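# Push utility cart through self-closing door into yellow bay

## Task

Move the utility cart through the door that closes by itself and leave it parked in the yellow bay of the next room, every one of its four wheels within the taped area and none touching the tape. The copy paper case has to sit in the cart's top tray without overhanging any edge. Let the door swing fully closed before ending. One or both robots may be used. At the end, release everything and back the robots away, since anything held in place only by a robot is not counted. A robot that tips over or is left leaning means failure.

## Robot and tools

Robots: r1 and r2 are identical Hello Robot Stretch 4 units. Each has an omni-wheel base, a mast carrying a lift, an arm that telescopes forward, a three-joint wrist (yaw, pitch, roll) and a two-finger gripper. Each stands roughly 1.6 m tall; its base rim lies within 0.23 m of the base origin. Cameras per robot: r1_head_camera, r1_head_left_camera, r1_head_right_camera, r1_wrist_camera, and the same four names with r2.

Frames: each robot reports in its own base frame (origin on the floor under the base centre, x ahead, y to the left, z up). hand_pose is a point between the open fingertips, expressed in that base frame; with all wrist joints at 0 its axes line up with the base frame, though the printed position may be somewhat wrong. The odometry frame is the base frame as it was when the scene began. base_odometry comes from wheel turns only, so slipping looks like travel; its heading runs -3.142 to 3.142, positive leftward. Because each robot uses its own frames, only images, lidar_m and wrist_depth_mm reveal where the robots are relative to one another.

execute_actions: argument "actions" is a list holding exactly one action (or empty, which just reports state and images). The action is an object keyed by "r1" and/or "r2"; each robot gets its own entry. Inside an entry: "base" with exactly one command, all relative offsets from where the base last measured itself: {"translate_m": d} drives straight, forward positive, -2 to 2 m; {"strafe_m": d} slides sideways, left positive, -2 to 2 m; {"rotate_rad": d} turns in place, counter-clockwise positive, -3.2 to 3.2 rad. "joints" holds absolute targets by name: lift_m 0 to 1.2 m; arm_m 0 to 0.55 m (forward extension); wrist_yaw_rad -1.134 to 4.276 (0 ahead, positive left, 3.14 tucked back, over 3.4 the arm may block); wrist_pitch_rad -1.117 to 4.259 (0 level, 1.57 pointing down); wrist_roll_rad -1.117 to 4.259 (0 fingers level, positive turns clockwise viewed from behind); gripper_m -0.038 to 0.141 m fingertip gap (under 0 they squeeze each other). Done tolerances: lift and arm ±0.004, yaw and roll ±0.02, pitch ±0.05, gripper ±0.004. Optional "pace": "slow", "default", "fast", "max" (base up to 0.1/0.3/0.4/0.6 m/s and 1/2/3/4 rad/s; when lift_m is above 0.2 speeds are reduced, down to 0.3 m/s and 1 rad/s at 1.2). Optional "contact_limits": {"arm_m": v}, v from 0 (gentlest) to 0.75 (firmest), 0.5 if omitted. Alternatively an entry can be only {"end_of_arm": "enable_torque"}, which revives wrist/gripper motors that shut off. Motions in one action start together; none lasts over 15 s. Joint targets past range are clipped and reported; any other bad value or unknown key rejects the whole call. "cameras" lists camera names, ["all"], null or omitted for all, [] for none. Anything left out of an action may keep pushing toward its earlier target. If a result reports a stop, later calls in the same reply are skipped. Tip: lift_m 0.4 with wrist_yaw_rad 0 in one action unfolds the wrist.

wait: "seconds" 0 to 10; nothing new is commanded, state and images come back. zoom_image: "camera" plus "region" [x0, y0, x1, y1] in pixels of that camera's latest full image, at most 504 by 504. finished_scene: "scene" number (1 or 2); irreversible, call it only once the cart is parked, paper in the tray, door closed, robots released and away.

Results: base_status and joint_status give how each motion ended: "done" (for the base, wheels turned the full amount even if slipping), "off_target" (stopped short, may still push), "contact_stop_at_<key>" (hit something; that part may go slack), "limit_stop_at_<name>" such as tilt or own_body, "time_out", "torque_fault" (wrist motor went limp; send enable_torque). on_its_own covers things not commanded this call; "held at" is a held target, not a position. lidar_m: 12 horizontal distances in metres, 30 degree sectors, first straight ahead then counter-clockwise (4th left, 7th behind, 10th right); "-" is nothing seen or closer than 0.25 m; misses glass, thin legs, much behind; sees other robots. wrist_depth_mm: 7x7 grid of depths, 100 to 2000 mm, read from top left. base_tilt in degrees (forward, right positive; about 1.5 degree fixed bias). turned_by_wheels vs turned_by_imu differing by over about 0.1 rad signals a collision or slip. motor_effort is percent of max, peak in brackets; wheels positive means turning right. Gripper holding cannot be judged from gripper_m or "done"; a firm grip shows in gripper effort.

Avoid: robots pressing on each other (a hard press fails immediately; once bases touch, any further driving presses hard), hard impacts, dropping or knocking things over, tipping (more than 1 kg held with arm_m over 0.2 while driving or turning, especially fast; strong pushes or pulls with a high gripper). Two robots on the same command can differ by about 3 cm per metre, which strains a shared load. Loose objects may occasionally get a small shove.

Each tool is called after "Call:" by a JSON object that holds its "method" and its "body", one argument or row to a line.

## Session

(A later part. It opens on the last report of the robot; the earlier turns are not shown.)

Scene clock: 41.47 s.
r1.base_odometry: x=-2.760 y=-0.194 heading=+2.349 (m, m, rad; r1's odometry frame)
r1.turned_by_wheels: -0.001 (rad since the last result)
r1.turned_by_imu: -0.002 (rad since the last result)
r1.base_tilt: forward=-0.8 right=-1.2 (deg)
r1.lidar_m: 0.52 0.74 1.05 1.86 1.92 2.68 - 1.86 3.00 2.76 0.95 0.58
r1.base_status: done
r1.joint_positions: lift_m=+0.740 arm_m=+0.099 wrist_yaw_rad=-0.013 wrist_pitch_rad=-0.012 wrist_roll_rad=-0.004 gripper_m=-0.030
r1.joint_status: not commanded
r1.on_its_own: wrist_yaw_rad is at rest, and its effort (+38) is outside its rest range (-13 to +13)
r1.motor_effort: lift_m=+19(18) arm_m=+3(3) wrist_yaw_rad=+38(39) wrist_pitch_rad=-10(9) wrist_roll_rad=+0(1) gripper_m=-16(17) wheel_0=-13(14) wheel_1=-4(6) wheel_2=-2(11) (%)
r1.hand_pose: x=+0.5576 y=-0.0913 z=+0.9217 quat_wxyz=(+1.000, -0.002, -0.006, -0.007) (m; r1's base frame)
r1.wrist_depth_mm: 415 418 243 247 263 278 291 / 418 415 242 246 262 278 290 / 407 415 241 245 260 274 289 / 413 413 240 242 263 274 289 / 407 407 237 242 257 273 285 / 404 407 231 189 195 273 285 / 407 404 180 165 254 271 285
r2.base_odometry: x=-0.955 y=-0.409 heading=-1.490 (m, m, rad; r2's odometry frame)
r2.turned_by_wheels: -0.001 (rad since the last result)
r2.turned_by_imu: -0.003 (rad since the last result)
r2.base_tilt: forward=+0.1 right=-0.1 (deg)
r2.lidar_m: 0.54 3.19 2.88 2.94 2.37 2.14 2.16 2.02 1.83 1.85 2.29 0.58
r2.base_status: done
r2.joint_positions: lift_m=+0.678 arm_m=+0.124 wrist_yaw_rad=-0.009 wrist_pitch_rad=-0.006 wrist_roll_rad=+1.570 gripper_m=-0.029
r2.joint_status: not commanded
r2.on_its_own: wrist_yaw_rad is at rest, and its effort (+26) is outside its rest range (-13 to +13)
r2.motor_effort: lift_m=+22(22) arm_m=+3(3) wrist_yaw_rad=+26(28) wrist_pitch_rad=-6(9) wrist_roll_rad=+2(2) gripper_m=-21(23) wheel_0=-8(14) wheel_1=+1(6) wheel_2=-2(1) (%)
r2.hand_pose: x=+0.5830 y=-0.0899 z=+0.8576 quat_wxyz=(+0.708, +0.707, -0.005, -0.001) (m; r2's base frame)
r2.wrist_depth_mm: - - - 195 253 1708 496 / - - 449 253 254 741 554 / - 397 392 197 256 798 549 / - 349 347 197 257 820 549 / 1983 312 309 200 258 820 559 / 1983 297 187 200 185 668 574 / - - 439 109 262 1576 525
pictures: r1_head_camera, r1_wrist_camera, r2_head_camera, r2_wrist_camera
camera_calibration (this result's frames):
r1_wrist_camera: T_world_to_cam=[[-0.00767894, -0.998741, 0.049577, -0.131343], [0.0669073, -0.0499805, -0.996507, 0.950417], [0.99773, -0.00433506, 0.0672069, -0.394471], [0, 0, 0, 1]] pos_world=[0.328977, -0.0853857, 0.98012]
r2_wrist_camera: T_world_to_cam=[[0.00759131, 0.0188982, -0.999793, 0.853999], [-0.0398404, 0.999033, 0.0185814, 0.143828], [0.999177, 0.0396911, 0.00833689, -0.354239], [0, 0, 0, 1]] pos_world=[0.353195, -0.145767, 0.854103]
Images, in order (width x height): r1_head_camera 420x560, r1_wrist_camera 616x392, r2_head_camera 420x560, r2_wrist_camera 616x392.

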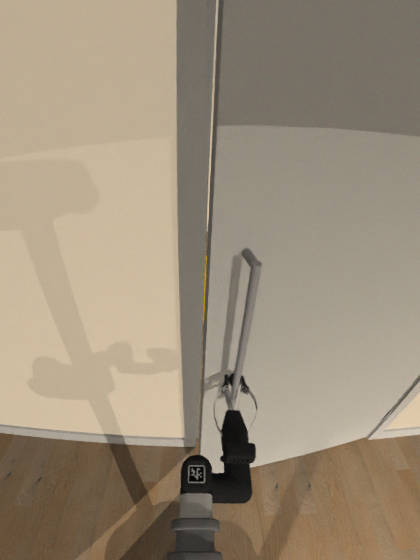

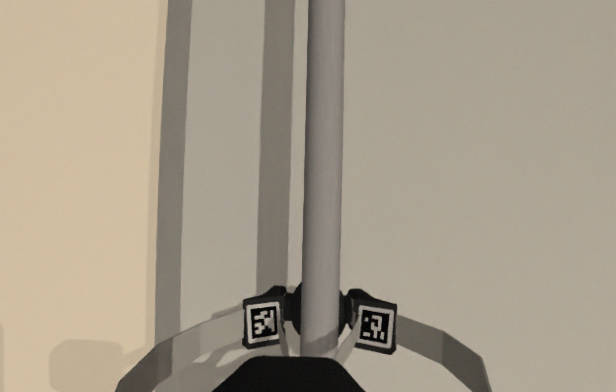

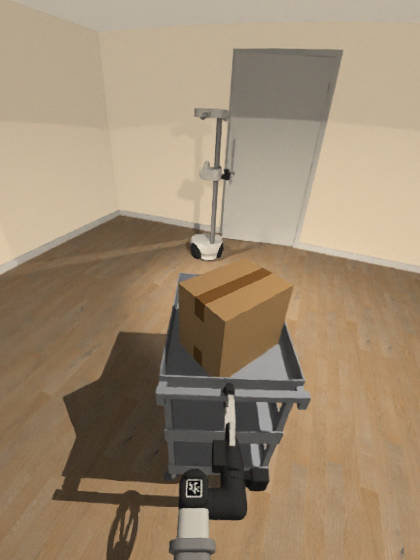

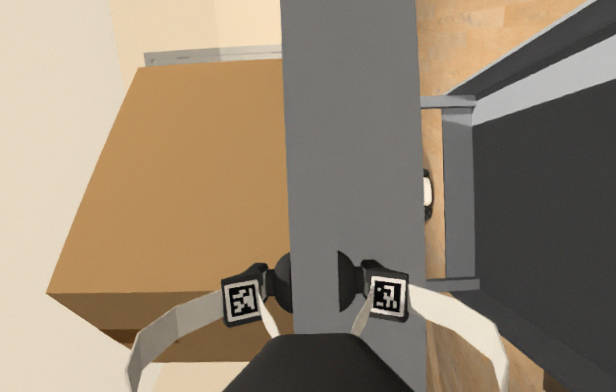

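Call:
{"method": "execute_actions", "body": {
  "actions": [
    {"r1":{"base":{"strafe_m":-0.07},"joints":{"arm_m":0.0},"pace":"slow"},"r2":{"base":{"strafe_m":0.15},"pace":"slow"}}
  ],
  "cameras": []
}}

Call:
{"method": "execute_actions", "body": {
  "actions": [
    {"r1":{"base":{"translate_m":-0.15},"joints":{"arm_m":0.13},"pace":"slow"},"r2":{"base":{"rotate_rad":-0.15},"pace":"slow"}}
  ],
  "cameras": ["r1_head_camera","r1_wrist_camera","r2_head_camera"]
}}

Scene clock: 53.53 s.
r1.base_odometry: x=-2.710 y=-0.145 heading=+2.350 (m, m, rad; r1's odometry frame)
r1.turned_by_wheels: +0.001 (rad since the last result)
r1.turned_by_imu: +0.002 (rad since the last result)
r1.base_tilt: forward=-0.9 right=-1.2 (deg)
r1.lidar_m: 0.39 0.76 1.05 1.91 2.00 2.77 1.87 1.84 2.91 2.75 0.91 0.50
r1.base_status: done
r1.joint_positions: lift_m=+0.740 arm_m=+0.001 wrist_yaw_rad=+0.013 wrist_pitch_rad=-0.012 wrist_roll_rad=-0.004 gripper_m=-0.030
r1.joint_status: all done
r1.on_its_own: wrist_yaw_rad is at rest, and its effort (-36) is outside its rest range (-13 to +13)
r1.motor_effort: lift_m=+19(19) arm_m=-6(6) wrist_yaw_rad=-36(42) wrist_pitch_rad=-10(9) wrist_roll_rad=+0(2) gripper_m=-15(17) wheel_0=+10(13) wheel_1=-1(11) wheel_2=+5(5) (%)
r1.hand_pose: x=+0.4615 y=-0.0838 z=+0.9216 quat_wxyz=(+1.000, -0.002, -0.006, +0.006) (m; r1's base frame)
r1.wrist_depth_mm: 525 521 240 257 274 296 315 / 525 525 239 255 272 290 314 / 525 521 237 256 272 290 314 / 521 521 236 254 268 293 310 / 521 517 236 254 271 289 307 / 517 231 183 188 270 287 307 / 517 156 232 177 217 289 306
r2.base_odometry: x=-0.806 y=-0.397 heading=-1.491 (m, m, rad; r2's odometry frame)
r2.turned_by_wheels: -0.001 (rad since the last result)
r2.turned_by_imu: -0.004 (rad since the last result)
r2.base_tilt: forward=+0.1 right=-0.2 (deg)
r2.lidar_m: 0.56 3.07 2.76 2.79 2.32 2.09 2.13 2.16 1.98 1.98 2.46 0.53
r2.base_status: done
r2.joint_positions: lift_m=+0.678 arm_m=+0.124 wrist_yaw_rad=-0.005 wrist_pitch_rad=-0.006 wrist_roll_rad=+1.570 gripper_m=-0.029
r2.joint_status: not commanded
r2.on_its_own: wrist_yaw_rad is at rest, and its effort (+16) is outside its rest range (-13 to +13)
r2.motor_effort: lift_m=+22(22) arm_m=+3(3) wrist_yaw_rad=+16(37) wrist_pitch_rad=-6(6) wrist_roll_rad=+1(2) gripper_m=-24(23) wheel_0=-7(15) wheel_1=+0(4) wheel_2=-2(2) (%)
r2.hand_pose: x=+0.5834 y=-0.0889 z=+0.8576 quat_wxyz=(+0.707, +0.707, -0.004, +0.000) (m; r2's base frame)
r2.wrist_depth_mm: - 418 407 170 224 723 539 / - 377 375 175 231 778 549 / - 349 345 181 239 798 549 / - 324 322 190 249 809 549 / 310 300 300 197 256 750 549 / - 379 187 202 185 1499 525 / - - - 109 281 1618 1308
pictures: none
No camera images: the call's "cameras" was empty. Leave "cameras" out to get every camera's image.

Scene clock: 56.30 s.
r1.base_odometry: x=-2.605 y=-0.252 heading=+2.350 (m, m, rad; r1's odometry frame)
r1.turned_by_wheels: +0.000 (rad since the last result)
r1.turned_by_imu: +0.001 (rad since the last result)
r1.base_tilt: forward=-0.9 right=-1.2 (deg)
r1.lidar_m: 0.56 0.91 1.28 1.89 2.01 2.78 1.75 1.72 2.92 2.82 1.18 0.65
r1.base_status: done
r1.joint_positions: lift_m=+0.740 arm_m=+0.129 wrist_yaw_rad=+0.007 wrist_pitch_rad=-0.013 wrist_roll_rad=-0.004 gripper_m=-0.030
r1.joint_status: all done
r1.on_its_own: wrist_yaw_rad is at rest, and its effort (-19) is outside its rest range (-13 to +13)
r1.motor_effort: lift_m=+18(18) arm_m=+5(9) wrist_yaw_rad=-19(38) wrist_pitch_rad=-7(12) wrist_roll_rad=-3(0) gripper_m=-17(18) wheel_0=+0(9) wheel_1=-1(4) wheel_2=+6(7) (%)
r1.hand_pose: x=+0.5891 y=-0.0854 z=+0.9218 quat_wxyz=(+1.000, -0.002, -0.006, +0.003) (m; r1's base frame)
r1.wrist_depth_mm: 544 544 241 258 277 301 324 / 544 544 240 258 277 300 322 / 539 539 240 257 276 296 320 / 544 535 239 256 274 296 319 / 539 539 237 254 272 296 319 / 535 535 188 182 272 294 317 / 535 188 230 177 220 294 314
r2.base_odometry: x=-0.806 y=-0.397 heading=-1.640 (m, m, rad; r2's odometry frame)
r2.turned_by_wheels: -0.149 (rad since the last result)
r2.turned_by_imu: -0.150 (rad since the last result)
r2.base_tilt: forward=+0.0 right=-0.1 (deg)
r2.lidar_m: 0.53 3.30 2.74 2.76 2.47 2.10 2.09 2.33 1.97 1.96 2.27 0.58
r2.base_status: done
r2.joint_positions: lift_m=+0.678 arm_m=+0.124 wrist_yaw_rad=+0.004 wrist_pitch_rad=-0.006 wrist_roll_rad=+1.570 gripper_m=-0.029
r2.joint_status: not commanded
r2.motor_effort: lift_m=+22(22) arm_m=+3(3) wrist_yaw_rad=-11(50) wrist_pitch_rad=-5(7) wrist_roll_rad=+3(0) gripper_m=-19(25) wheel_0=+6(14) wheel_1=+3(6) wheel_2=+5(15) (%)
r2.hand_pose: x=+0.5842 y=-0.0861 z=+0.8576 quat_wxyz=(+0.707, +0.707, -0.001, +0.004) (m; r2's base frame)
r2.wrist_depth_mm: - - - 202 262 1708 798 / - - 480 259 260 788 539 / - 424 407 260 260 788 549 / - 359 357 200 260 820 549 / 1983 317 317 200 258 820 559 / 1921 300 186 200 185 715 574 / - 404 389 109 258 1576 525
pictures: r1_head_camera, r1_wrist_camera, r2_head_camera
camera_calibration (this result's frames):
r1_wrist_camera: T_world_to_cam=[[0.0125843, -0.998696, 0.0494836, -0.137109], [0.0681378, -0.048516, -0.996496, 0.94806], [0.997597, 0.0159119, 0.0674384, -0.424263], [0, 0, 0, 1]] pos_world=[0.36037, -0.0841837, 0.980134]
Images, in order (width x height): r1_head_camera 420x560, r1_wrist_camera 616x392, r2_head_camera 420x560.

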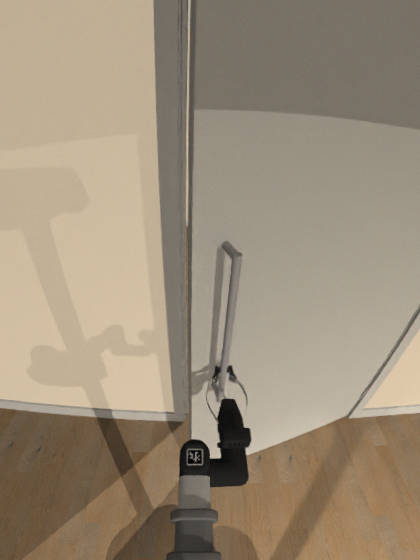

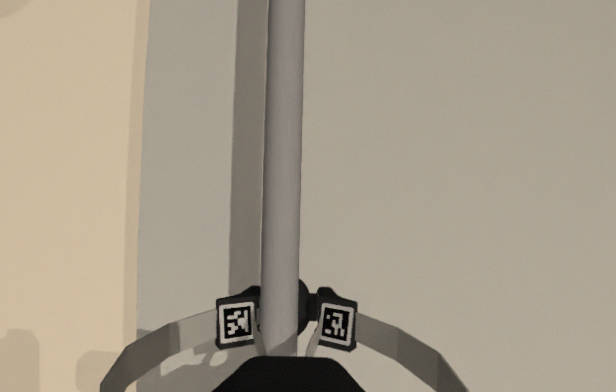

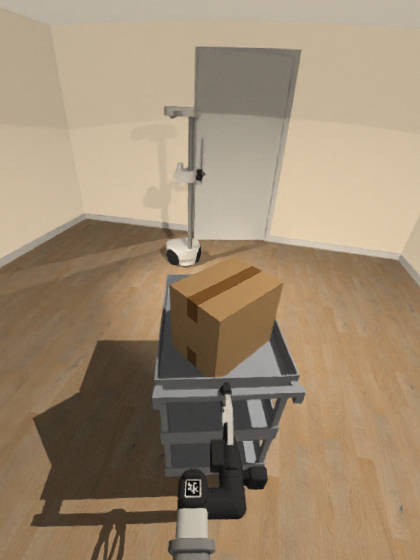

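Call:
{"method": "execute_actions", "body": {
  "actions": [
    {"r1":{"base":{"translate_m":-0.4},"joints":{"arm_m":0.49},"pace":"slow"},"r2":{"base":{"strafe_m":0.2},"pace":"slow"}}
  ],
  "cameras": []
}}

Call:
{"method": "execute_actions", "body": {
  "actions": [
    {"r1":{"base":{"strafe_m":-0.07},"joints":{"arm_m":0.37},"pace":"slow"},"r2":{"base":{"rotate_rad":-0.18},"pace":"slow"}}
  ],
  "cameras": []
}}

Call:
{"method": "execute_actions", "body": {
  "actions": [
    {"r1":{"base":{"strafe_m":-0.09},"joints":{"arm_m":0.25},"pace":"slow"}}
  ],
  "cameras": ["r1_head_camera","r1_wrist_camera","r2_head_camera"]
}}

Scene clock: 67.37 s.
r1.base_odometry: x=-2.324 y=-0.536 heading=+2.350 (m, m, rad; r1's odometry frame)
r1.turned_by_wheels: +0.000 (rad since the last result)
r1.turned_by_imu: +0.002 (rad since the last result)
r1.base_tilt: forward=-0.8 right=-1.2 (deg)
r1.lidar_m: 0.90 1.32 1.84 1.92 2.02 2.79 1.50 1.31 2.93 2.80 1.82 1.07
r1.base_status: done
r1.joint_positions: lift_m=+0.740 arm_m=+0.489 wrist_yaw_rad=+0.001 wrist_pitch_rad=-0.013 wrist_roll_rad=-0.004 gripper_m=-0.030
r1.joint_status: all done
r1.motor_effort: lift_m=+19(19) arm_m=+4(4) wrist_yaw_rad=-1(19) wrist_pitch_rad=-7(7) wrist_roll_rad=-1(0) gripper_m=-18(21) wheel_0=-5(8) wheel_1=-3(6) wheel_2=+3(15) (%)
r1.hand_pose: x=+0.9487 y=-0.0872 z=+0.9219 quat_wxyz=(+1.000, -0.002, -0.006, +0.000) (m; r1's base frame)
r1.wrist_depth_mm: 591 585 236 248 279 310 340 / 585 591 236 247 278 307 338 / 580 574 235 247 278 306 334 / 580 580 235 245 277 304 332 / 580 580 233 244 277 306 332 / 580 569 189 186 274 303 332 / 574 221 228 166 267 303 330
r2.base_odometry: x=-0.606 y=-0.411 heading=-1.641 (m, m, rad; r2's odometry frame)
r2.turned_by_wheels: -0.001 (rad since the last result)
r2.turned_by_imu: -0.005 (rad since the last result)
r2.base_tilt: forward=-0.1 right=-0.1 (deg)
r2.lidar_m: 0.55 3.08 2.57 2.55 2.46 2.05 2.05 2.34 2.17 2.17 2.48 0.56
r2.base_status: done
r2.joint_positions: lift_m=+0.678 arm_m=+0.124 wrist_yaw_rad=-0.008 wrist_pitch_rad=-0.006 wrist_roll_rad=+1.570 gripper_m=-0.029
r2.joint_status: not commanded
r2.on_its_own: wrist_yaw_rad is at rest, and its effort (+23) is outside its rest range (-13 to +13)
r2.motor_effort: lift_m=+22(22) arm_m=+3(3) wrist_yaw_rad=+23(35) wrist_pitch_rad=-7(7) wrist_roll_rad=+1(1) gripper_m=-17(25) wheel_0=-7(13) wheel_1=+2(6) wheel_2=-3(4) (%)
r2.hand_pose: x=+0.5831 y=-0.0896 z=+0.8577 quat_wxyz=(+0.707, +0.707, -0.005, -0.001) (m; r2's base frame)
r2.wrist_depth_mm: - 421 415 172 225 750 544 / - 384 377 176 232 778 544 / - 351 347 182 240 809 544 / - 322 322 190 248 809 549 / 310 301 298 196 257 759 559 / - 373 186 201 185 1464 535 / - - - 109 276 1576 1255
pictures: none
No camera images: the call's "cameras" was empty. Leave "cameras" out to get every camera's image.

Scene clock: 69.83 s.
r1.base_odometry: x=-2.274 y=-0.487 heading=+2.350 (m, m, rad; r1's odometry frame)
r1.turned_by_wheels: +0.001 (rad since the last result)
r1.turned_by_imu: +0.002 (rad since the last result)
r1.base_tilt: forward=-0.8 right=-1.2 (deg)
r1.lidar_m: 0.77 1.32 1.84 1.96 2.10 2.90 1.36 1.33 2.83 2.74 1.78 1.00
r1.base_status: done
r1.joint_positions: lift_m=+0.740 arm_m=+0.371 wrist_yaw_rad=+0.003 wrist_pitch_rad=-0.013 wrist_roll_rad=-0.004 gripper_m=-0.030
r1.joint_status: all done
r1.motor_effort: lift_m=+19(19) arm_m=-7(12) wrist_yaw_rad=-6(38) wrist_pitch_rad=-6(7) wrist_roll_rad=-2(1) gripper_m=-14(17) wheel_0=+6(16) wheel_1=+1(4) wheel_2=+4(5) (%)
r1.hand_pose: x=+0.8308 y=-0.0867 z=+0.9218 quat_wxyz=(+1.000, -0.002, -0.006, +0.001) (m; r1's base frame)
r1.wrist_depth_mm: 707 715 234 250 301 347 407 / 707 220 235 250 298 351 410 / 699 220 233 249 298 349 407 / 707 219 233 249 297 347 404 / 691 219 233 247 296 345 407 / 691 218 189 185 297 343 397 / 691 211 224 167 278 343 397
r2.base_odometry: x=-0.606 y=-0.411 heading=-1.820 (m, m, rad; r2's odometry frame)
r2.turned_by_wheels: -0.179 (rad since the last result)
r2.turned_by_imu: -0.180 (rad since the last result)
r2.base_tilt: forward=+0.1 right=-0.2 (deg)
r2.lidar_m: 0.53 3.52 2.68 2.55 2.73 2.10 2.04 2.20 2.23 2.17 2.31 0.57
r2.base_status: done
r2.joint_positions: lift_m=+0.678 arm_m=+0.124 wrist_yaw_rad=+0.004 wrist_pitch_rad=-0.006 wrist_roll_rad=+1.570 gripper_m=-0.029
r2.joint_status: not commanded
r2.on_its_own: wrist_yaw_rad is at rest, and its effort (-14) is outside its rest range (-13 to +13)
r2.motor_effort: lift_m=+22(22) arm_m=+3(3) wrist_yaw_rad=-14(53) wrist_pitch_rad=-6(8) wrist_roll_rad=+1(1) gripper_m=-18(27) wheel_0=+7(15) wheel_1=+3(8) wheel_2=+4(14) (%)
r2.hand_pose: x=+0.5842 y=-0.0861 z=+0.8577 quat_wxyz=(+0.707, +0.707, -0.001, +0.004) (m; r2's base frame)
r2.wrist_depth_mm: - - - 208 270 1756 1160 / - - - 266 268 1661 530 / - 445 424 264 265 768 544 / - 370 364 202 262 798 554 / - 324 317 201 259 820 549 / 1921 291 186 199 184 715 574 / - 364 366 109 255 1618 559
pictures: none
No camera images: the call's "cameras" was empty. Leave "cameras" out to get every camera's image.

Scene clock: 72.30 s.
r1.base_odometry: x=-2.210 y=-0.424 heading=+2.351 (m, m, rad; r1's odometry frame)
r1.turned_by_wheels: +0.001 (rad since the last result)
r1.turned_by_imu: +0.002 (rad since the last result)
r1.base_tilt: forward=-0.8 right=-1.3 (deg)
r1.lidar_m: 0.67 1.32 1.84 2.05 2.18 2.99 1.31 1.33 2.74 2.63 1.80 0.90
r1.base_status: done
r1.joint_positions: lift_m=+0.740 arm_m=+0.251 wrist_yaw_rad=+0.004 wrist_pitch_rad=-0.012 wrist_roll_rad=-0.004 gripper_m=-0.030
r1.joint_status: all done
r1.motor_effort: lift_m=+19(19) arm_m=-7(12) wrist_yaw_rad=-10(41) wrist_pitch_rad=-8(6) wrist_roll_rad=-2(3) gripper_m=-16(18) wheel_0=+6(16) wheel_1=-1(6) wheel_2=+3(8) (%)
r1.hand_pose: x=+0.7108 y=-0.0864 z=+0.9217 quat_wxyz=(+1.000, -0.002, -0.006, +0.002) (m; r1's base frame)
r1.wrist_depth_mm: 831 208 232 253 329 418 559 / 842 204 230 271 327 421 559 / 842 206 231 268 329 415 549 / 820 205 230 270 327 410 544 / 831 204 229 271 324 413 549 / 809 203 189 183 322 410 544 / 820 171 219 178 239 413 544
r2.base_odometry: x=-0.606 y=-0.411 heading=-1.820 (m, m, rad; r2's odometry frame)
r2.turned_by_wheels: +0.000 (rad since the last result)
r2.turned_by_imu: -0.001 (rad since the last result)
r2.base_tilt: forward=+0.1 right=-0.1 (deg)
r2.lidar_m: 0.53 3.53 2.68 2.57 2.73 2.09 2.06 2.16 2.23 2.16 2.28 0.58
r2.base_status: not commanded
r2.joint_positions: lift_m=+0.678 arm_m=+0.124 wrist_yaw_rad=+0.004 wrist_pitch_rad=-0.006 wrist_roll_rad=+1.570 gripper_m=-0.029
r2.joint_status: not commanded
r2.motor_effort: lift_m=+22(22) arm_m=+3(3) wrist_yaw_rad=-13(13) wrist_pitch_rad=-8(6) wrist_roll_rad=+2(2) gripper_m=-20(21) wheel_0=+7(7) wheel_1=+3(3) wheel_2=+4(4) (%)
r2.hand_pose: x=+0.5842 y=-0.0861 z=+0.8577 quat_wxyz=(+0.707, +0.707, -0.001, +0.004) (m; r2's base frame)
r2.wrist_depth_mm: - - - 209 267 1661 1182 / - - - 266 267 1618 525 / - 445 424 264 264 778 544 / - 370 364 202 260 809 549 / - 322 320 200 259 820 549 / 1921 294 186 199 185 715 569 / - 364 364 109 254 1576 554
pictures: r1_head_camera, r1_wrist_camera, r2_head_camera
camera_calibration (this result's frames):
r1_wrist_camera: T_world_to_cam=[[0.00932592, -0.998729, 0.0495275, -0.13731], [0.0676838, -0.0487856, -0.996513, 0.939949], [0.997663, 0.0126456, 0.0671428, -0.54575], [0, 0, 0, 1]] pos_world=[0.482135, -0.0843781, 0.980116]
Images, in order (width x height): r1_head_camera 420x560, r1_wrist_camera 616x392, r2_head_camera 420x560.

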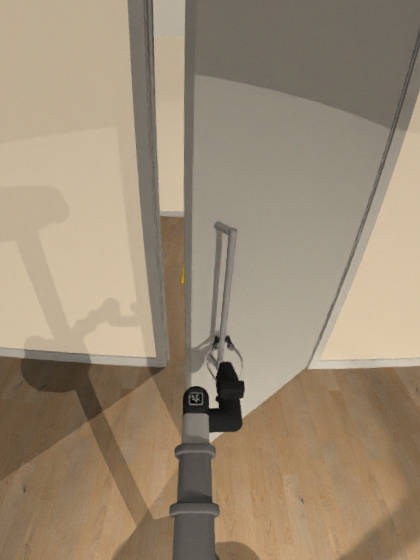

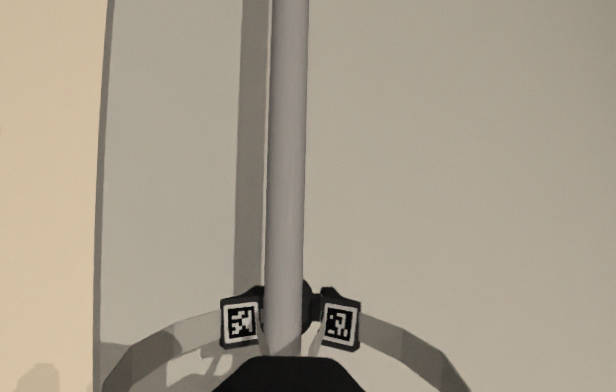

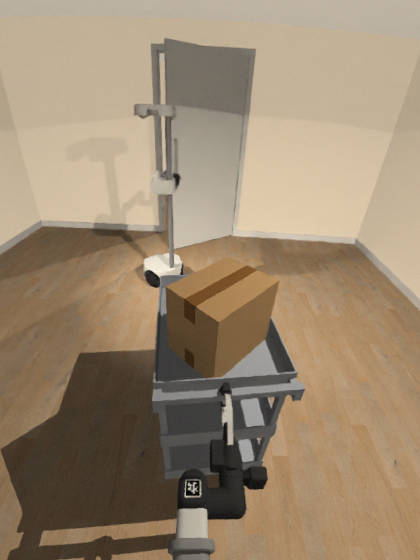

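Call:
{"method": "execute_actions", "body": {
  "actions": [
    {"r1":{"base":{"strafe_m":-0.125},"joints":{"arm_m":0.13},"pace":"slow"},"r2":{"base":{"rotate_rad":0.06},"pace":"slow"}}
  ],
  "cameras": []
}}

Call:
{"method": "execute_actions", "body": {
  "actions": [
    {"r1":{"base":{"strafe_m":-0.1},"joints":{"arm_m":0.062},"pace":"slow"},"r2":{"base":{"translate_m":0.12},"pace":"slow"}}
  ],
  "cameras": ["r1_head_camera","r1_wrist_camera","r2_head_camera"]
}}

Scene clock: 77.93 s.
r1.base_odometry: x=-2.122 y=-0.336 heading=+2.351 (m, m, rad; r1's odometry frame)
r1.turned_by_wheels: +0.000 (rad since the last result)
r1.turned_by_imu: +0.002 (rad since the last result)
r1.base_tilt: forward=-0.8 right=-1.3 (deg)
r1.lidar_m: 0.52 1.34 1.85 2.21 2.35 3.23 1.28 1.28 2.60 2.53 1.79 0.79
r1.base_status: done
r1.joint_positions: lift_m=+0.740 arm_m=+0.131 wrist_yaw_rad=+0.004 wrist_pitch_rad=-0.012 wrist_roll_rad=-0.004 gripper_m=-0.030
r1.joint_status: all done
r1.motor_effort: lift_m=+19(18) arm_m=-6(10) wrist_yaw_rad=-10(30) wrist_pitch_rad=-7(9) wrist_roll_rad=-1(3) gripper_m=-12(18) wheel_0=+6(13) wheel_1=-2(6) wheel_2=+2(7) (%)
r1.hand_pose: x=+0.5908 y=-0.0864 z=+0.9217 quat_wxyz=(+1.000, -0.002, -0.006, +0.002) (m; r1's base frame)
r1.wrist_depth_mm: 976 189 228 286 384 585 917 / 946 189 228 286 382 580 904 / 946 190 229 283 377 569 917 / 960 190 228 283 377 574 917 / 960 190 229 283 379 564 904 / 931 188 188 182 377 569 891 / 193 163 214 174 255 574 904
r2.base_odometry: x=-0.606 y=-0.411 heading=-1.760 (m, m, rad; r2's odometry frame)
r2.turned_by_wheels: +0.059 (rad since the last result)
r2.turned_by_imu: +0.057 (rad since the last result)
r2.base_tilt: forward=+0.0 right=-0.1 (deg)
r2.lidar_m: 0.54 3.34 2.58 2.56 2.63 2.07 2.06 2.22 2.20 2.15 2.34 0.57
r2.base_status: done
r2.joint_positions: lift_m=+0.678 arm_m=+0.124 wrist_yaw_rad=+0.000 wrist_pitch_rad=-0.006 wrist_roll_rad=+1.570 gripper_m=-0.029
r2.joint_status: not commanded
r2.motor_effort: lift_m=+22(22) arm_m=+3(3) wrist_yaw_rad=+2(44) wrist_pitch_rad=-6(6) wrist_roll_rad=+2(1) gripper_m=-21(22) wheel_0=-3(12) wheel_1=-2(4) wheel_2=-3(12) (%)
r2.hand_pose: x=+0.5838 y=-0.0874 z=+0.8577 quat_wxyz=(+0.707, +0.707, -0.002, +0.002) (m; r2's base frame)
r2.wrist_depth_mm: - - - 196 255 1661 508 / - - 452 255 256 788 554 / - 410 394 198 256 798 549 / - 351 349 198 258 809 544 / 1983 314 312 198 258 820 554 / 1983 296 186 200 185 668 574 / - - 427 109 260 1618 525
pictures: none
No camera images: the call's "cameras" was empty. Leave "cameras" out to get every camera's image.

Scene clock: 80.40 s.
r1.base_odometry: x=-2.051 y=-0.265 heading=+2.352 (m, m, rad; r1's odometry frame)
r1.turned_by_wheels: +0.001 (rad since the last result)
r1.turned_by_imu: +0.001 (rad since the last result)
r1.base_tilt: forward=-0.9 right=-1.2 (deg)
r1.lidar_m: 0.43 1.35 1.87 2.29 2.43 3.32 1.14 1.14 2.50 2.42 1.79 0.77
r1.base_status: done
r1.joint_positions: lift_m=+0.740 arm_m=+0.063 wrist_yaw_rad=+0.005 wrist_pitch_rad=-0.012 wrist_roll_rad=-0.004 gripper_m=-0.030
r1.joint_status: all done
r1.on_its_own: wrist_yaw_rad is at rest, and its effort (-14) is outside its rest range (-13 to +13)
r1.motor_effort: lift_m=+19(19) arm_m=-6(9) wrist_yaw_rad=-14(28) wrist_pitch_rad=-7(7) wrist_roll_rad=-3(2) gripper_m=-14(16) wheel_0=+7(11) wheel_1=-1(7) wheel_2=+2(3) (%)
r1.hand_pose: x=+0.5228 y=-0.0860 z=+0.9217 quat_wxyz=(+1.000, -0.002, -0.006, +0.002) (m; r1's base frame)
r1.wrist_depth_mm: 166 182 229 301 445 854 976 / 168 183 229 301 439 854 1008 / 166 184 222 303 439 842 960 / 164 184 221 303 445 842 960 / 165 183 221 303 442 854 991 / 163 183 183 189 442 866 991 / 161 161 214 171 274 866 960
r2.base_odometry: x=-0.629 y=-0.529 heading=-1.760 (m, m, rad; r2's odometry frame)
r2.turned_by_wheels: +0.000 (rad since the last result)
r2.turned_by_imu: -0.001 (rad since the last result)
r2.base_tilt: forward=+0.0 right=-0.2 (deg)
r2.lidar_m: 0.54 3.34 2.63 2.55 2.80 2.21 2.17 2.37 2.21 2.17 2.34 0.56
r2.base_status: done
r2.joint_positions: lift_m=+0.678 arm_m=+0.124 wrist_yaw_rad=+0.000 wrist_pitch_rad=-0.006 wrist_roll_rad=+1.570 gripper_m=-0.029
r2.joint_status: not commanded
r2.motor_effort: lift_m=+22(21) arm_m=+3(3) wrist_yaw_rad=+0(25) wrist_pitch_rad=-4(6) wrist_roll_rad=+2(1) gripper_m=-15(22) wheel_0=+6(8) wheel_1=+3(6) wheel_2=-5(13) (%)
r2.hand_pose: x=+0.5838 y=-0.0874 z=+0.8578 quat_wxyz=(+0.707, +0.707, -0.002, +0.002) (m; r2's base frame)
r2.wrist_depth_mm: - - - 187 246 1708 508 / - 449 427 190 247 732 554 / - 384 382 193 251 798 549 / - 343 338 195 253 809 549 / 1921 309 306 197 256 820 554 / - 301 185 200 185 668 569 / - - 477 109 262 1708 508
pictures: r1_head_camera, r1_wrist_camera, r2_head_camera
camera_calibration (this result's frames):
r1_wrist_camera: T_world_to_cam=[[0.0105608, -0.998717, 0.0495279, -0.135844], [0.0676872, -0.0487031, -0.996517, 0.952689], [0.997651, 0.0138765, 0.067086, -0.357947], [0, 0, 0, 1]] pos_world=[0.294055, -0.0843038, 0.980112]
Images, in order (width x height): r1_head_camera 420x560, r1_wrist_camera 616x392, r2_head_camera 420x560.

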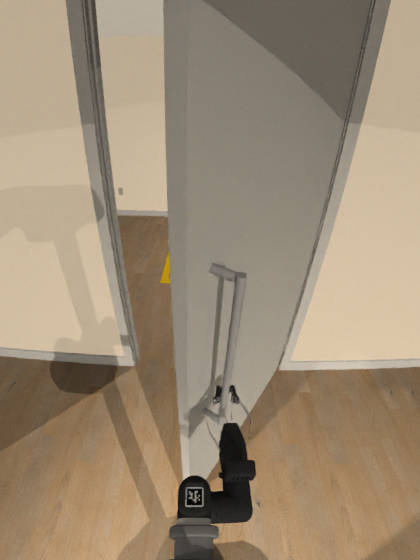

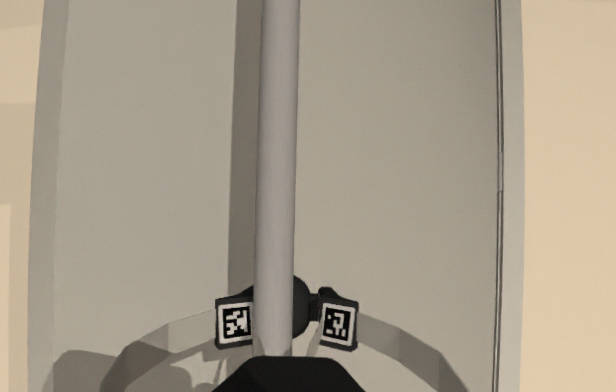

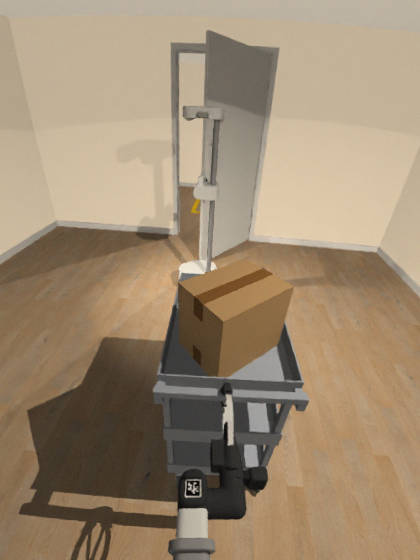

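Call:
{"method": "execute_actions", "body": {
  "actions": [
    {"r1":{"base":{"strafe_m":-0.1},"joints":{"arm_m":0.02,"wrist_yaw_rad":0.15},"pace":"slow"},"r2":{"base":{"strafe_m":-0.04},"pace":"slow"}}
  ],
  "cameras": []
}}

Call:
{"method": "execute_actions", "body": {
  "actions": [
    {"r1":{"base":{"strafe_m":-0.08},"joints":{"arm_m":0.0,"wrist_yaw_rad":0.3},"pace":"slow"},"r2":{"base":{"translate_m":0.1},"pace":"slow"}}
  ],
  "cameras": []
}}

Call:
{"method": "execute_actions", "body": {
  "actions": [
    {"r1":{"base":{"translate_m":-0.08},"joints":{"arm_m":0.075},"pace":"slow"}}
  ],
  "cameras": ["r1_head_camera","r1_wrist_camera","r2_head_camera"]
}}

Scene clock: 87.20 s.
r1.base_odometry: x=-1.980 y=-0.195 heading=+2.353 (m, m, rad; r1's odometry frame)
r1.turned_by_wheels: +0.001 (rad since the last result)
r1.turned_by_imu: +0.001 (rad since the last result)
r1.base_tilt: forward=-0.9 right=-1.2 (deg)
r1.lidar_m: 0.37 1.39 1.86 2.41 2.53 3.49 1.12 1.14 2.41 2.31 1.76 0.89
r1.base_status: done
r1.joint_positions: lift_m=+0.740 arm_m=+0.021 wrist_yaw_rad=+0.156 wrist_pitch_rad=-0.012 wrist_roll_rad=-0.004 gripper_m=-0.030
r1.joint_status: all done
r1.on_its_own: wrist_yaw_rad is at rest, and its effort (-17) is outside its rest range (-13 to +13)
r1.motor_effort: lift_m=+19(18) arm_m=-5(19) wrist_yaw_rad=-17(43) wrist_pitch_rad=-9(11) wrist_roll_rad=-2(1) gripper_m=-16(22) wheel_0=+6(9) wheel_1=+0(9) wheel_2=+2(10) (%)
r1.hand_pose: x=+0.4903 y=-0.0415 z=+0.9217 quat_wxyz=(+0.997, -0.002, -0.006, +0.078) (m; r1's base frame)
r1.wrist_depth_mm: 176 184 224 287 399 647 931 / 178 184 224 286 397 647 917 / 172 185 219 286 392 647 946 / 171 185 218 287 392 640 931 / 169 185 217 286 394 640 931 / 167 183 185 190 392 640 904 / 166 162 211 167 258 647 917
r2.base_odometry: x=-0.668 y=-0.521 heading=-1.759 (m, m, rad; r2's odometry frame)
r2.turned_by_wheels: +0.000 (rad since the last result)
r2.turned_by_imu: -0.001 (rad since the last result)
r2.base_tilt: forward=-0.1 right=-0.2 (deg)
r2.lidar_m: 0.54 3.38 2.68 2.58 2.80 2.21 2.18 2.36 2.17 2.12 2.32 0.56
r2.base_status: done
r2.joint_positions: lift_m=+0.678 arm_m=+0.124 wrist_yaw_rad=+0.007 wrist_pitch_rad=-0.006 wrist_roll_rad=+1.570 gripper_m=-0.029
r2.joint_status: not commanded
r2.on_its_own: wrist_yaw_rad is at rest, and its effort (-18) is outside its rest range (-13 to +13)
r2.motor_effort: lift_m=+22(22) arm_m=+3(3) wrist_yaw_rad=-18(21) wrist_pitch_rad=-4(6) wrist_roll_rad=+2(1) gripper_m=-20(26) wheel_0=+7(12) wheel_1=-1(6) wheel_2=+1(2) (%)
r2.hand_pose: x=+0.5843 y=-0.0855 z=+0.8578 quat_wxyz=(+0.707, +0.707, +0.000, +0.005) (m; r2's base frame)
r2.wrist_depth_mm: - - - 196 254 1708 508 / - - 455 254 256 798 554 / - 404 394 198 257 798 549 / - 353 347 198 256 809 554 / 1983 315 312 199 258 820 559 / 1983 296 186 200 185 668 569 / - - 427 109 262 1618 525
pictures: none
No camera images: the call's "cameras" was empty. Leave "cameras" out to get every camera's image.

Scene clock: 89.47 s.
r1.base_odometry: x=-1.923 y=-0.139 heading=+2.354 (m, m, rad; r1's odometry frame)
r1.turned_by_wheels: +0.001 (rad since the last result)
r1.turned_by_imu: +0.001 (rad since the last result)
r1.base_tilt: forward=-0.8 right=-1.2 (deg)
r1.lidar_m: 0.35 0.40 1.82 2.49 2.59 3.60 1.01 3.15 2.32 2.23 1.77 1.12
r1.base_status: done
r1.joint_positions: lift_m=+0.740 arm_m=+0.001 wrist_yaw_rad=+0.310 wrist_pitch_rad=-0.012 wrist_roll_rad=-0.004 gripper_m=-0.030
r1.joint_status: all done
r1.on_its_own: wrist_yaw_rad is at rest, and its effort (-27) is outside its rest range (-13 to +13)
r1.motor_effort: lift_m=+19(18) arm_m=-4(13) wrist_yaw_rad=-27(40) wrist_pitch_rad=-11(10) wrist_roll_rad=-1(0) gripper_m=-15(21) wheel_0=+10(10) wheel_1=+0(7) wheel_2=+1(10) (%)
r1.hand_pose: x=+0.4730 y=+0.0046 z=+0.9217 quat_wxyz=(+0.988, -0.001, -0.006, +0.154) (m; r1's base frame)
r1.wrist_depth_mm: 1499 191 221 277 355 504 809 / 1499 191 220 276 353 496 788 / 831 191 221 277 353 496 778 / 831 191 222 274 351 492 768 / 820 190 222 274 351 492 759 / 831 189 181 189 349 488 768 / 173 158 208 167 314 496 768
r2.base_odometry: x=-0.687 y=-0.619 heading=-1.760 (m, m, rad; r2's odometry frame)
r2.turned_by_wheels: +0.000 (rad since the last result)
r2.turned_by_imu: -0.002 (rad since the last result)
r2.base_tilt: forward=+0.0 right=-0.4 (deg)
r2.lidar_m: 0.54 3.37 2.65 2.57 2.84 2.32 2.26 2.47 2.18 2.14 2.30 0.57
r2.base_status: done
r2.joint_positions: lift_m=+0.678 arm_m=+0.124 wrist_yaw_rad=-0.006 wrist_pitch_rad=-0.006 wrist_roll_rad=+1.570 gripper_m=-0.029
r2.joint_status: not commanded
r2.on_its_own: wrist_yaw_rad is at rest, and its effort (+19) is outside its rest range (-13 to +13)
r2.motor_effort: lift_m=+22(22) arm_m=+3(3) wrist_yaw_rad=+19(25) wrist_pitch_rad=-6(5) wrist_roll_rad=+2(2) gripper_m=-17(20) wheel_0=+1(8) wheel_1=+0(5) wheel_2=-7(11) (%)
r2.hand_pose: x=+0.5832 y=-0.0892 z=+0.8578 quat_wxyz=(+0.707, +0.707, -0.004, +0.000) (m; r2's base frame)
r2.wrist_depth_mm: - - - 198 258 1661 492 / - - 469 257 258 750 544 / - 415 399 257 256 798 544 / - 353 351 198 257 809 549 / 1983 314 314 198 256 831 554 / 1983 296 186 197 185 668 564 / - 439 404 109 258 1756 525
pictures: none
No camera images: the call's "cameras" was empty. Leave "cameras" out to get every camera's image.

Scene clock: 91.53 s.
r1.base_odometry: x=-1.867 y=-0.196 heading=+2.354 (m, m, rad; r1's odometry frame)
r1.turned_by_wheels: +0.000 (rad since the last result)
r1.turned_by_imu: +0.001 (rad since the last result)
r1.base_tilt: forward=-0.8 right=-1.3 (deg)
r1.lidar_m: 0.47 1.49 1.97 2.50 2.61 3.68 0.94 0.97 2.32 2.24 1.87 1.26
r1.base_status: done
r1.joint_positions: lift_m=+0.740 arm_m=+0.074 wrist_yaw_rad=+0.308 wrist_pitch_rad=-0.012 wrist_roll_rad=-0.004 gripper_m=-0.030
r1.joint_status: all done
r1.on_its_own: wrist_yaw_rad is at rest, and its effort (-22) is outside its rest range (-13 to +13)
r1.motor_effort: lift_m=+19(19) arm_m=+6(10) wrist_yaw_rad=-22(27) wrist_pitch_rad=-9(9) wrist_roll_rad=+0(1) gripper_m=-17(17) wheel_0=+1(8) wheel_1=-1(4) wheel_2=+4(10) (%)
r1.hand_pose: x=+0.5462 y=+0.0040 z=+0.9217 quat_wxyz=(+0.988, -0.001, -0.006, +0.153) (m; r1's base frame)
r1.wrist_depth_mm: 1537 193 229 283 359 517 809 / 1499 195 223 281 359 512 809 / 1499 195 224 279 357 500 788 / 1464 194 224 279 357 504 788 / 1464 193 224 279 357 500 768 / 1464 192 185 188 355 504 788 / 1464 167 216 173 248 500 798
r2.base_odometry: x=-0.687 y=-0.619 heading=-1.760 (m, m, rad; r2's odometry frame)
r2.turned_by_wheels: +0.000 (rad since the last result)
r2.turned_by_imu: -0.001 (rad since the last result)
r2.base_tilt: forward=+0.1 right=-0.3 (deg)
r2.lidar_m: 0.54 3.38 2.65 2.57 2.83 2.31 2.27 2.48 2.21 2.15 2.33 0.57
r2.base_status: not commanded
r2.joint_positions: lift_m=+0.678 arm_m=+0.124 wrist_yaw_rad=-0.006 wrist_pitch_rad=-0.006 wrist_roll_rad=+1.570 gripper_m=-0.029
r2.joint_status: not commanded
r2.on_its_own: wrist_yaw_rad is at rest, and its effort (+19) is outside its rest range (-13 to +13)
r2.motor_effort: lift_m=+22(22) arm_m=+4(3) wrist_yaw_rad=+19(19) wrist_pitch_rad=-6(6) wrist_roll_rad=+0(1) gripper_m=-20(20) wheel_0=+1(1) wheel_1=+0(0) wheel_2=-7(7) (%)
r2.hand_pose: x=+0.5832 y=-0.0892 z=+0.8578 quat_wxyz=(+0.707, +0.707, -0.004, +0.000) (m; r2's base frame)
r2.wrist_depth_mm: - - - 198 256 1756 492 / - - 469 257 257 750 544 / - 413 402 257 257 788 549 / - 355 351 198 256 809 554 / 1983 315 312 198 257 809 554 / 1983 294 186 198 185 668 574 / - 436 410 109 258 1708 521
pictures: r1_head_camera, r1_wrist_camera, r2_head_camera
camera_calibration (this result's frames):
r1_wrist_camera: T_world_to_cam=[[0.307742, -0.950174, 0.0496472, -0.208823], [0.0791234, -0.026442, -0.996514, 0.949134], [0.948174, 0.310598, 0.0670437, -0.356727], [0, 0, 0, 1]] pos_world=[0.327404, -0.0625223, 0.98011]
Images, in order (width x height): r1_head_camera 420x560, r1_wrist_camera 616x392, r2_head_camera 420x560.

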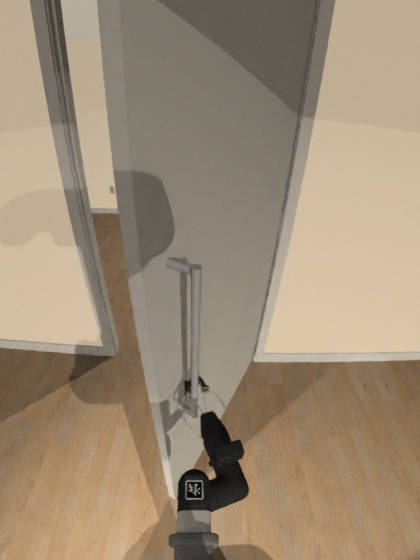

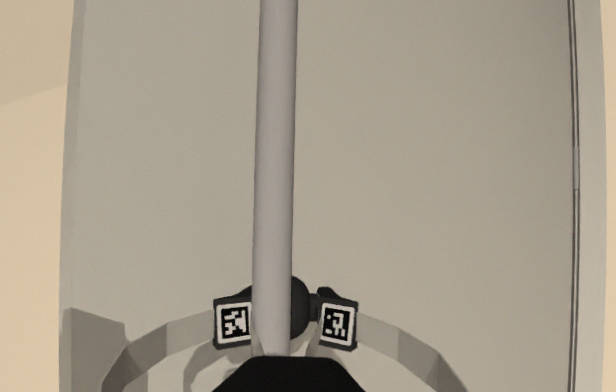

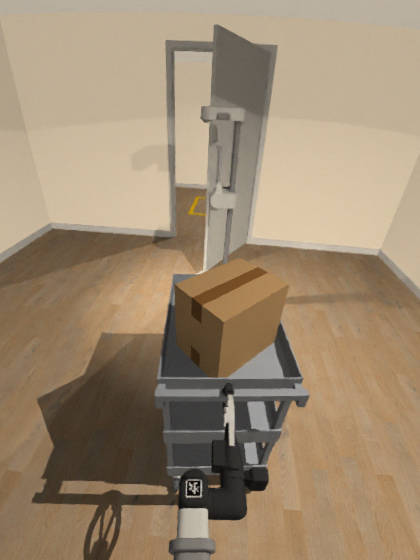

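Call:
{"method": "execute_actions", "body": {
  "actions": [
    {"r1":{"base":{"strafe_m":-0.1},"joints":{"arm_m":0.033},"pace":"slow"},"r2":{"base":{"translate_m":0.1},"pace":"slow"}}
  ],
  "cameras": []
}}

Call:
{"method": "execute_actions", "body": {
  "actions": [
    {"r1":{"base":{"strafe_m":-0.14},"joints":{"arm_m":0.012,"wrist_yaw_rad":0.45},"pace":"slow"}}
  ],
  "cameras": []
}}

Call:
{"method": "execute_actions", "body": {
  "actions": [
    {"r1":{"base":{"strafe_m":-0.16},"joints":{"arm_m":0.004,"wrist_yaw_rad":0.6},"pace":"slow"}}
  ],
  "cameras": ["r1_head_camera","r1_wrist_camera","r2_head_camera"]
}}

Scene clock: 98.33 s.
r1.base_odometry: x=-1.796 y=-0.125 heading=+2.355 (m, m, rad; r1's odometry frame)
r1.turned_by_wheels: +0.001 (rad since the last result)
r1.turned_by_imu: +0.001 (rad since the last result)
r1.base_tilt: forward=-0.8 right=-1.3 (deg)
r1.lidar_m: 0.40 0.44 1.97 2.56 2.72 0.87 0.82 2.99 2.23 2.13 1.87 1.33
r1.base_status: done
r1.joint_positions: lift_m=+0.740 arm_m=+0.034 wrist_yaw_rad=+0.307 wrist_pitch_rad=-0.012 wrist_roll_rad=-0.004 gripper_m=-0.030
r1.joint_status: all done
r1.on_its_own: wrist_yaw_rad is at rest, and its effort (-19) is outside its rest range (-13 to +13)
r1.motor_effort: lift_m=+19(19) arm_m=-5(9) wrist_yaw_rad=-19(31) wrist_pitch_rad=-9(9) wrist_roll_rad=+1(0) gripper_m=-13(18) wheel_0=+7(13) wheel_1=+1(4) wheel_2=+2(2) (%)
r1.hand_pose: x=+0.5061 y=+0.0037 z=+0.9217 quat_wxyz=(+0.988, -0.001, -0.006, +0.153) (m; r1's base frame)
r1.wrist_depth_mm: 178 186 228 291 407 668 931 / 866 187 222 291 404 668 946 / 176 187 222 291 404 661 931 / 173 186 223 290 402 654 917 / 171 186 221 291 399 661 904 / 170 186 184 188 399 661 917 / 168 163 213 170 262 676 904
r2.base_odometry: x=-0.705 y=-0.717 heading=-1.760 (m, m, rad; r2's odometry frame)
r2.turned_by_wheels: +0.000 (rad since the last result)
r2.turned_by_imu: -0.003 (rad since the last result)
r2.base_tilt: forward=+0.0 right=-0.2 (deg)
r2.lidar_m: 0.54 3.38 2.64 2.56 2.83 2.40 2.36 2.55 2.18 2.16 2.32 0.58
r2.base_status: done
r2.joint_positions: lift_m=+0.678 arm_m=+0.124 wrist_yaw_rad=-0.006 wrist_pitch_rad=-0.006 wrist_roll_rad=+1.570 gripper_m=-0.029
r2.joint_status: not commanded
r2.on_its_own: wrist_yaw_rad is at rest, and its effort (+18) is outside its rest range (-13 to +13)
r2.motor_effort: lift_m=+22(22) arm_m=+3(3) wrist_yaw_rad=+18(25) wrist_pitch_rad=-7(3) wrist_roll_rad=+2(2) gripper_m=-19(20) wheel_0=+2(5) wheel_1=+1(4) wheel_2=-9(15) (%)
r2.hand_pose: x=+0.5832 y=-0.0891 z=+0.8578 quat_wxyz=(+0.707, +0.707, -0.004, +0.000) (m; r2's base frame)
r2.wrist_depth_mm: - - - 193 253 1661 512 / - - 452 254 254 788 554 / - 407 392 196 255 798 549 / - 349 347 197 256 809 549 / - 312 310 198 257 820 554 / 1983 296 185 198 184 661 569 / - - 424 109 258 1708 525
pictures: none
No camera images: the call's "cameras" was empty. Leave "cameras" out to get every camera's image.

Scene clock: 100.87 s.
r1.base_odometry: x=-1.697 y=-0.026 heading=+2.355 (m, m, rad; r1's odometry frame)
r1.turned_by_wheels: +0.000 (rad since the last result)
r1.turned_by_imu: +0.000 (rad since the last result)
r1.base_tilt: forward=-0.9 right=-1.2 (deg)
r1.lidar_m: 0.37 0.35 1.95 2.73 2.86 0.88 0.85 2.79 2.06 1.97 1.85 1.40
r1.base_status: done
r1.joint_positions: lift_m=+0.740 arm_m=+0.013 wrist_yaw_rad=+0.455 wrist_pitch_rad=-0.012 wrist_roll_rad=-0.004 gripper_m=-0.030
r1.joint_status: all done
r1.on_its_own: wrist_yaw_rad is at rest, and its effort (-14) is outside its rest range (-13 to +13)
r1.motor_effort: lift_m=+19(18) arm_m=-4(12) wrist_yaw_rad=-14(35) wrist_pitch_rad=-10(14) wrist_roll_rad=+1(1) gripper_m=-15(26) wheel_0=+6(13) wheel_1=+0(12) wheel_2=+0(10) (%)
r1.hand_pose: x=+0.4811 y=+0.0483 z=+0.9217 quat_wxyz=(+0.974, -0.001, -0.006, +0.226) (m; r1's base frame)
r1.wrist_depth_mm: 165 179 217 274 377 597 891 / 167 179 216 274 370 591 904 / 164 179 217 273 375 580 904 / 163 179 211 274 370 580 891 / 162 178 210 273 368 585 904 / 160 178 185 183 368 585 904 / 159 158 196 158 251 585 878
r2.base_odometry: x=-0.705 y=-0.717 heading=-1.760 (m, m, rad; r2's odometry frame)
r2.turned_by_wheels: +0.000 (rad since the last result)
r2.turned_by_imu: -0.001 (rad since the last result)
r2.base_tilt: forward=+0.1 right=-0.2 (deg)
r2.lidar_m: 0.54 3.36 2.64 2.58 2.81 2.41 2.36 2.56 2.20 2.15 2.33 0.57
r2.base_status: not commanded
r2.joint_positions: lift_m=+0.678 arm_m=+0.124 wrist_yaw_rad=-0.006 wrist_pitch_rad=-0.006 wrist_roll_rad=+1.570 gripper_m=-0.029
r2.joint_status: not commanded
r2.on_its_own: wrist_yaw_rad is at rest, and its effort (+18) is outside its rest range (-13 to +13)
r2.motor_effort: lift_m=+22(22) arm_m=+3(3) wrist_yaw_rad=+18(19) wrist_pitch_rad=-6(4) wrist_roll_rad=+1(2) gripper_m=-19(17) wheel_0=+2(2) wheel_1=+1(1) wheel_2=-9(9) (%)
r2.hand_pose: x=+0.5832 y=-0.0891 z=+0.8578 quat_wxyz=(+0.707, +0.707, -0.004, +0.000) (m; r2's base frame)
r2.wrist_depth_mm: - - - 195 253 1756 508 / - - 452 253 255 788 544 / - 407 394 196 255 809 544 / - 349 345 196 257 798 549 / 1983 312 310 197 256 809 549 / - 294 186 198 185 668 569 / - - 424 109 259 1756 521
pictures: none
No camera images: the call's "cameras" was empty. Leave "cameras" out to get every camera's image.

Scene clock: 103.60 s.
r1.base_odometry: x=-1.584 y=+0.087 heading=+2.356 (m, m, rad; r1's odometry frame)
r1.turned_by_wheels: +0.001 (rad since the last result)
r1.turned_by_imu: +0.006 (rad since the last result)
r1.base_tilt: forward=-0.8 right=-1.2 (deg)
r1.lidar_m: 0.37 0.36 1.94 2.87 3.03 0.90 0.86 2.55 1.91 1.82 1.84 1.37
r1.base_status: done
r1.joint_positions: lift_m=+0.740 arm_m=+0.005 wrist_yaw_rad=+0.605 wrist_pitch_rad=-0.012 wrist_roll_rad=-0.004 gripper_m=-0.030
r1.joint_status: all done
r1.on_its_own: wrist_yaw_rad is at rest, and its effort (-15) is outside its rest range (-13 to +13)
r1.motor_effort: lift_m=+18(19) arm_m=-3(13) wrist_yaw_rad=-15(44) wrist_pitch_rad=-8(9) wrist_roll_rad=+0(1) gripper_m=-14(27) wheel_0=+7(14) wheel_1=+1(13) wheel_2=-1(10) (%)
r1.hand_pose: x=+0.4624 y=+0.0923 z=+0.9217 quat_wxyz=(+0.955, +0.000, -0.007, +0.298) (m; r1's base frame)
r1.wrist_depth_mm: 159 175 211 267 357 549 878 / 159 176 211 266 355 544 854 / 159 176 207 264 351 544 866 / 157 176 206 265 349 535 866 / 157 176 206 264 353 535 854 / 157 175 184 182 353 535 866 / 155 158 193 152 245 539 842
r2.base_odometry: x=-0.705 y=-0.717 heading=-1.760 (m, m, rad; r2's odometry frame)
r2.turned_by_wheels: +0.000 (rad since the last result)
r2.turned_by_imu: -0.001 (rad since the last result)
r2.base_tilt: forward=+0.0 right=+0.0 (deg)
r2.lidar_m: 0.54 3.36 2.63 2.57 2.82 2.42 2.36 2.58 2.18 2.16 2.35 0.57
r2.base_status: not commanded
r2.joint_positions: lift_m=+0.678 arm_m=+0.124 wrist_yaw_rad=-0.006 wrist_pitch_rad=-0.006 wrist_roll_rad=+1.570 gripper_m=-0.029
r2.joint_status: not commanded
r2.on_its_own: wrist_yaw_rad is at rest, and its effort (+18) is outside its rest range (-13 to +13)
r2.motor_effort: lift_m=+21(22) arm_m=+3(3) wrist_yaw_rad=+18(19) wrist_pitch_rad=-6(5) wrist_roll_rad=+2(0) gripper_m=-16(19) wheel_0=+2(2) wheel_1=+1(2) wheel_2=-9(9) (%)
r2.hand_pose: x=+0.5832 y=-0.0891 z=+0.8578 quat_wxyz=(+0.707, +0.707, -0.004, +0.000) (m; r2's base frame)
r2.wrist_depth_mm: - - - 195 253 1708 512 / - - 455 254 254 778 549 / - 404 392 196 255 798 549 / - 351 347 197 256 820 554 / 1983 314 310 198 257 831 554 / 1983 294 186 198 185 668 569 / - - 424 109 260 1708 525
pictures: r1_head_camera, r1_wrist_camera, r2_head_camera
camera_calibration (this result's frames):
r1_wrist_camera: T_world_to_cam=[[0.573006, -0.818046, 0.0496562, -0.234035], [0.0835207, -0.00198617, -0.996504, 0.95384], [0.815285, 0.57515, 0.0671857, -0.267787], [0, 0, 0, 1]] pos_world=[0.272761, -0.0355393, 0.980118]
Images, in order (width x height): r1_head_camera 420x560, r1_wrist_camera 616x392, r2_head_camera 420x560.

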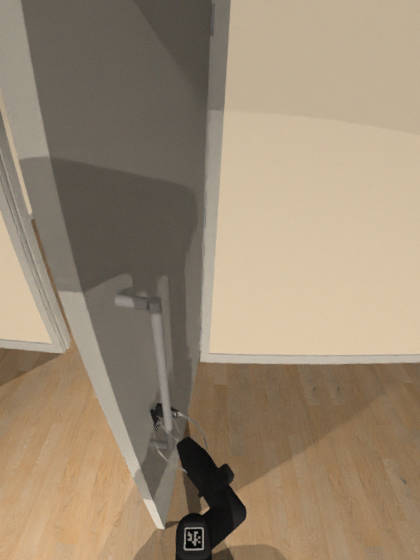

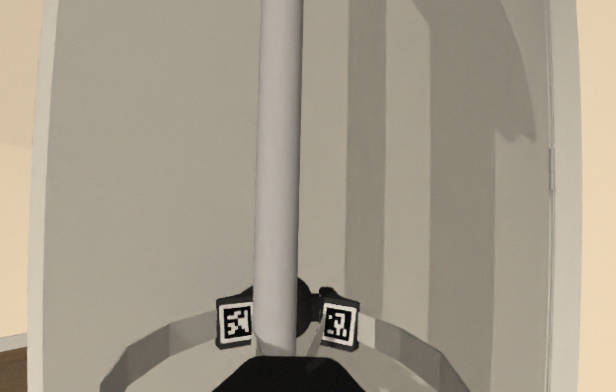

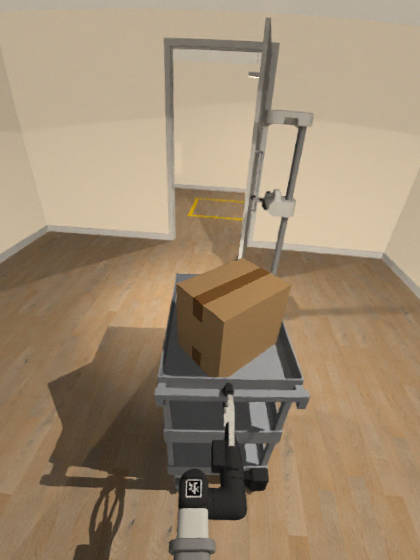

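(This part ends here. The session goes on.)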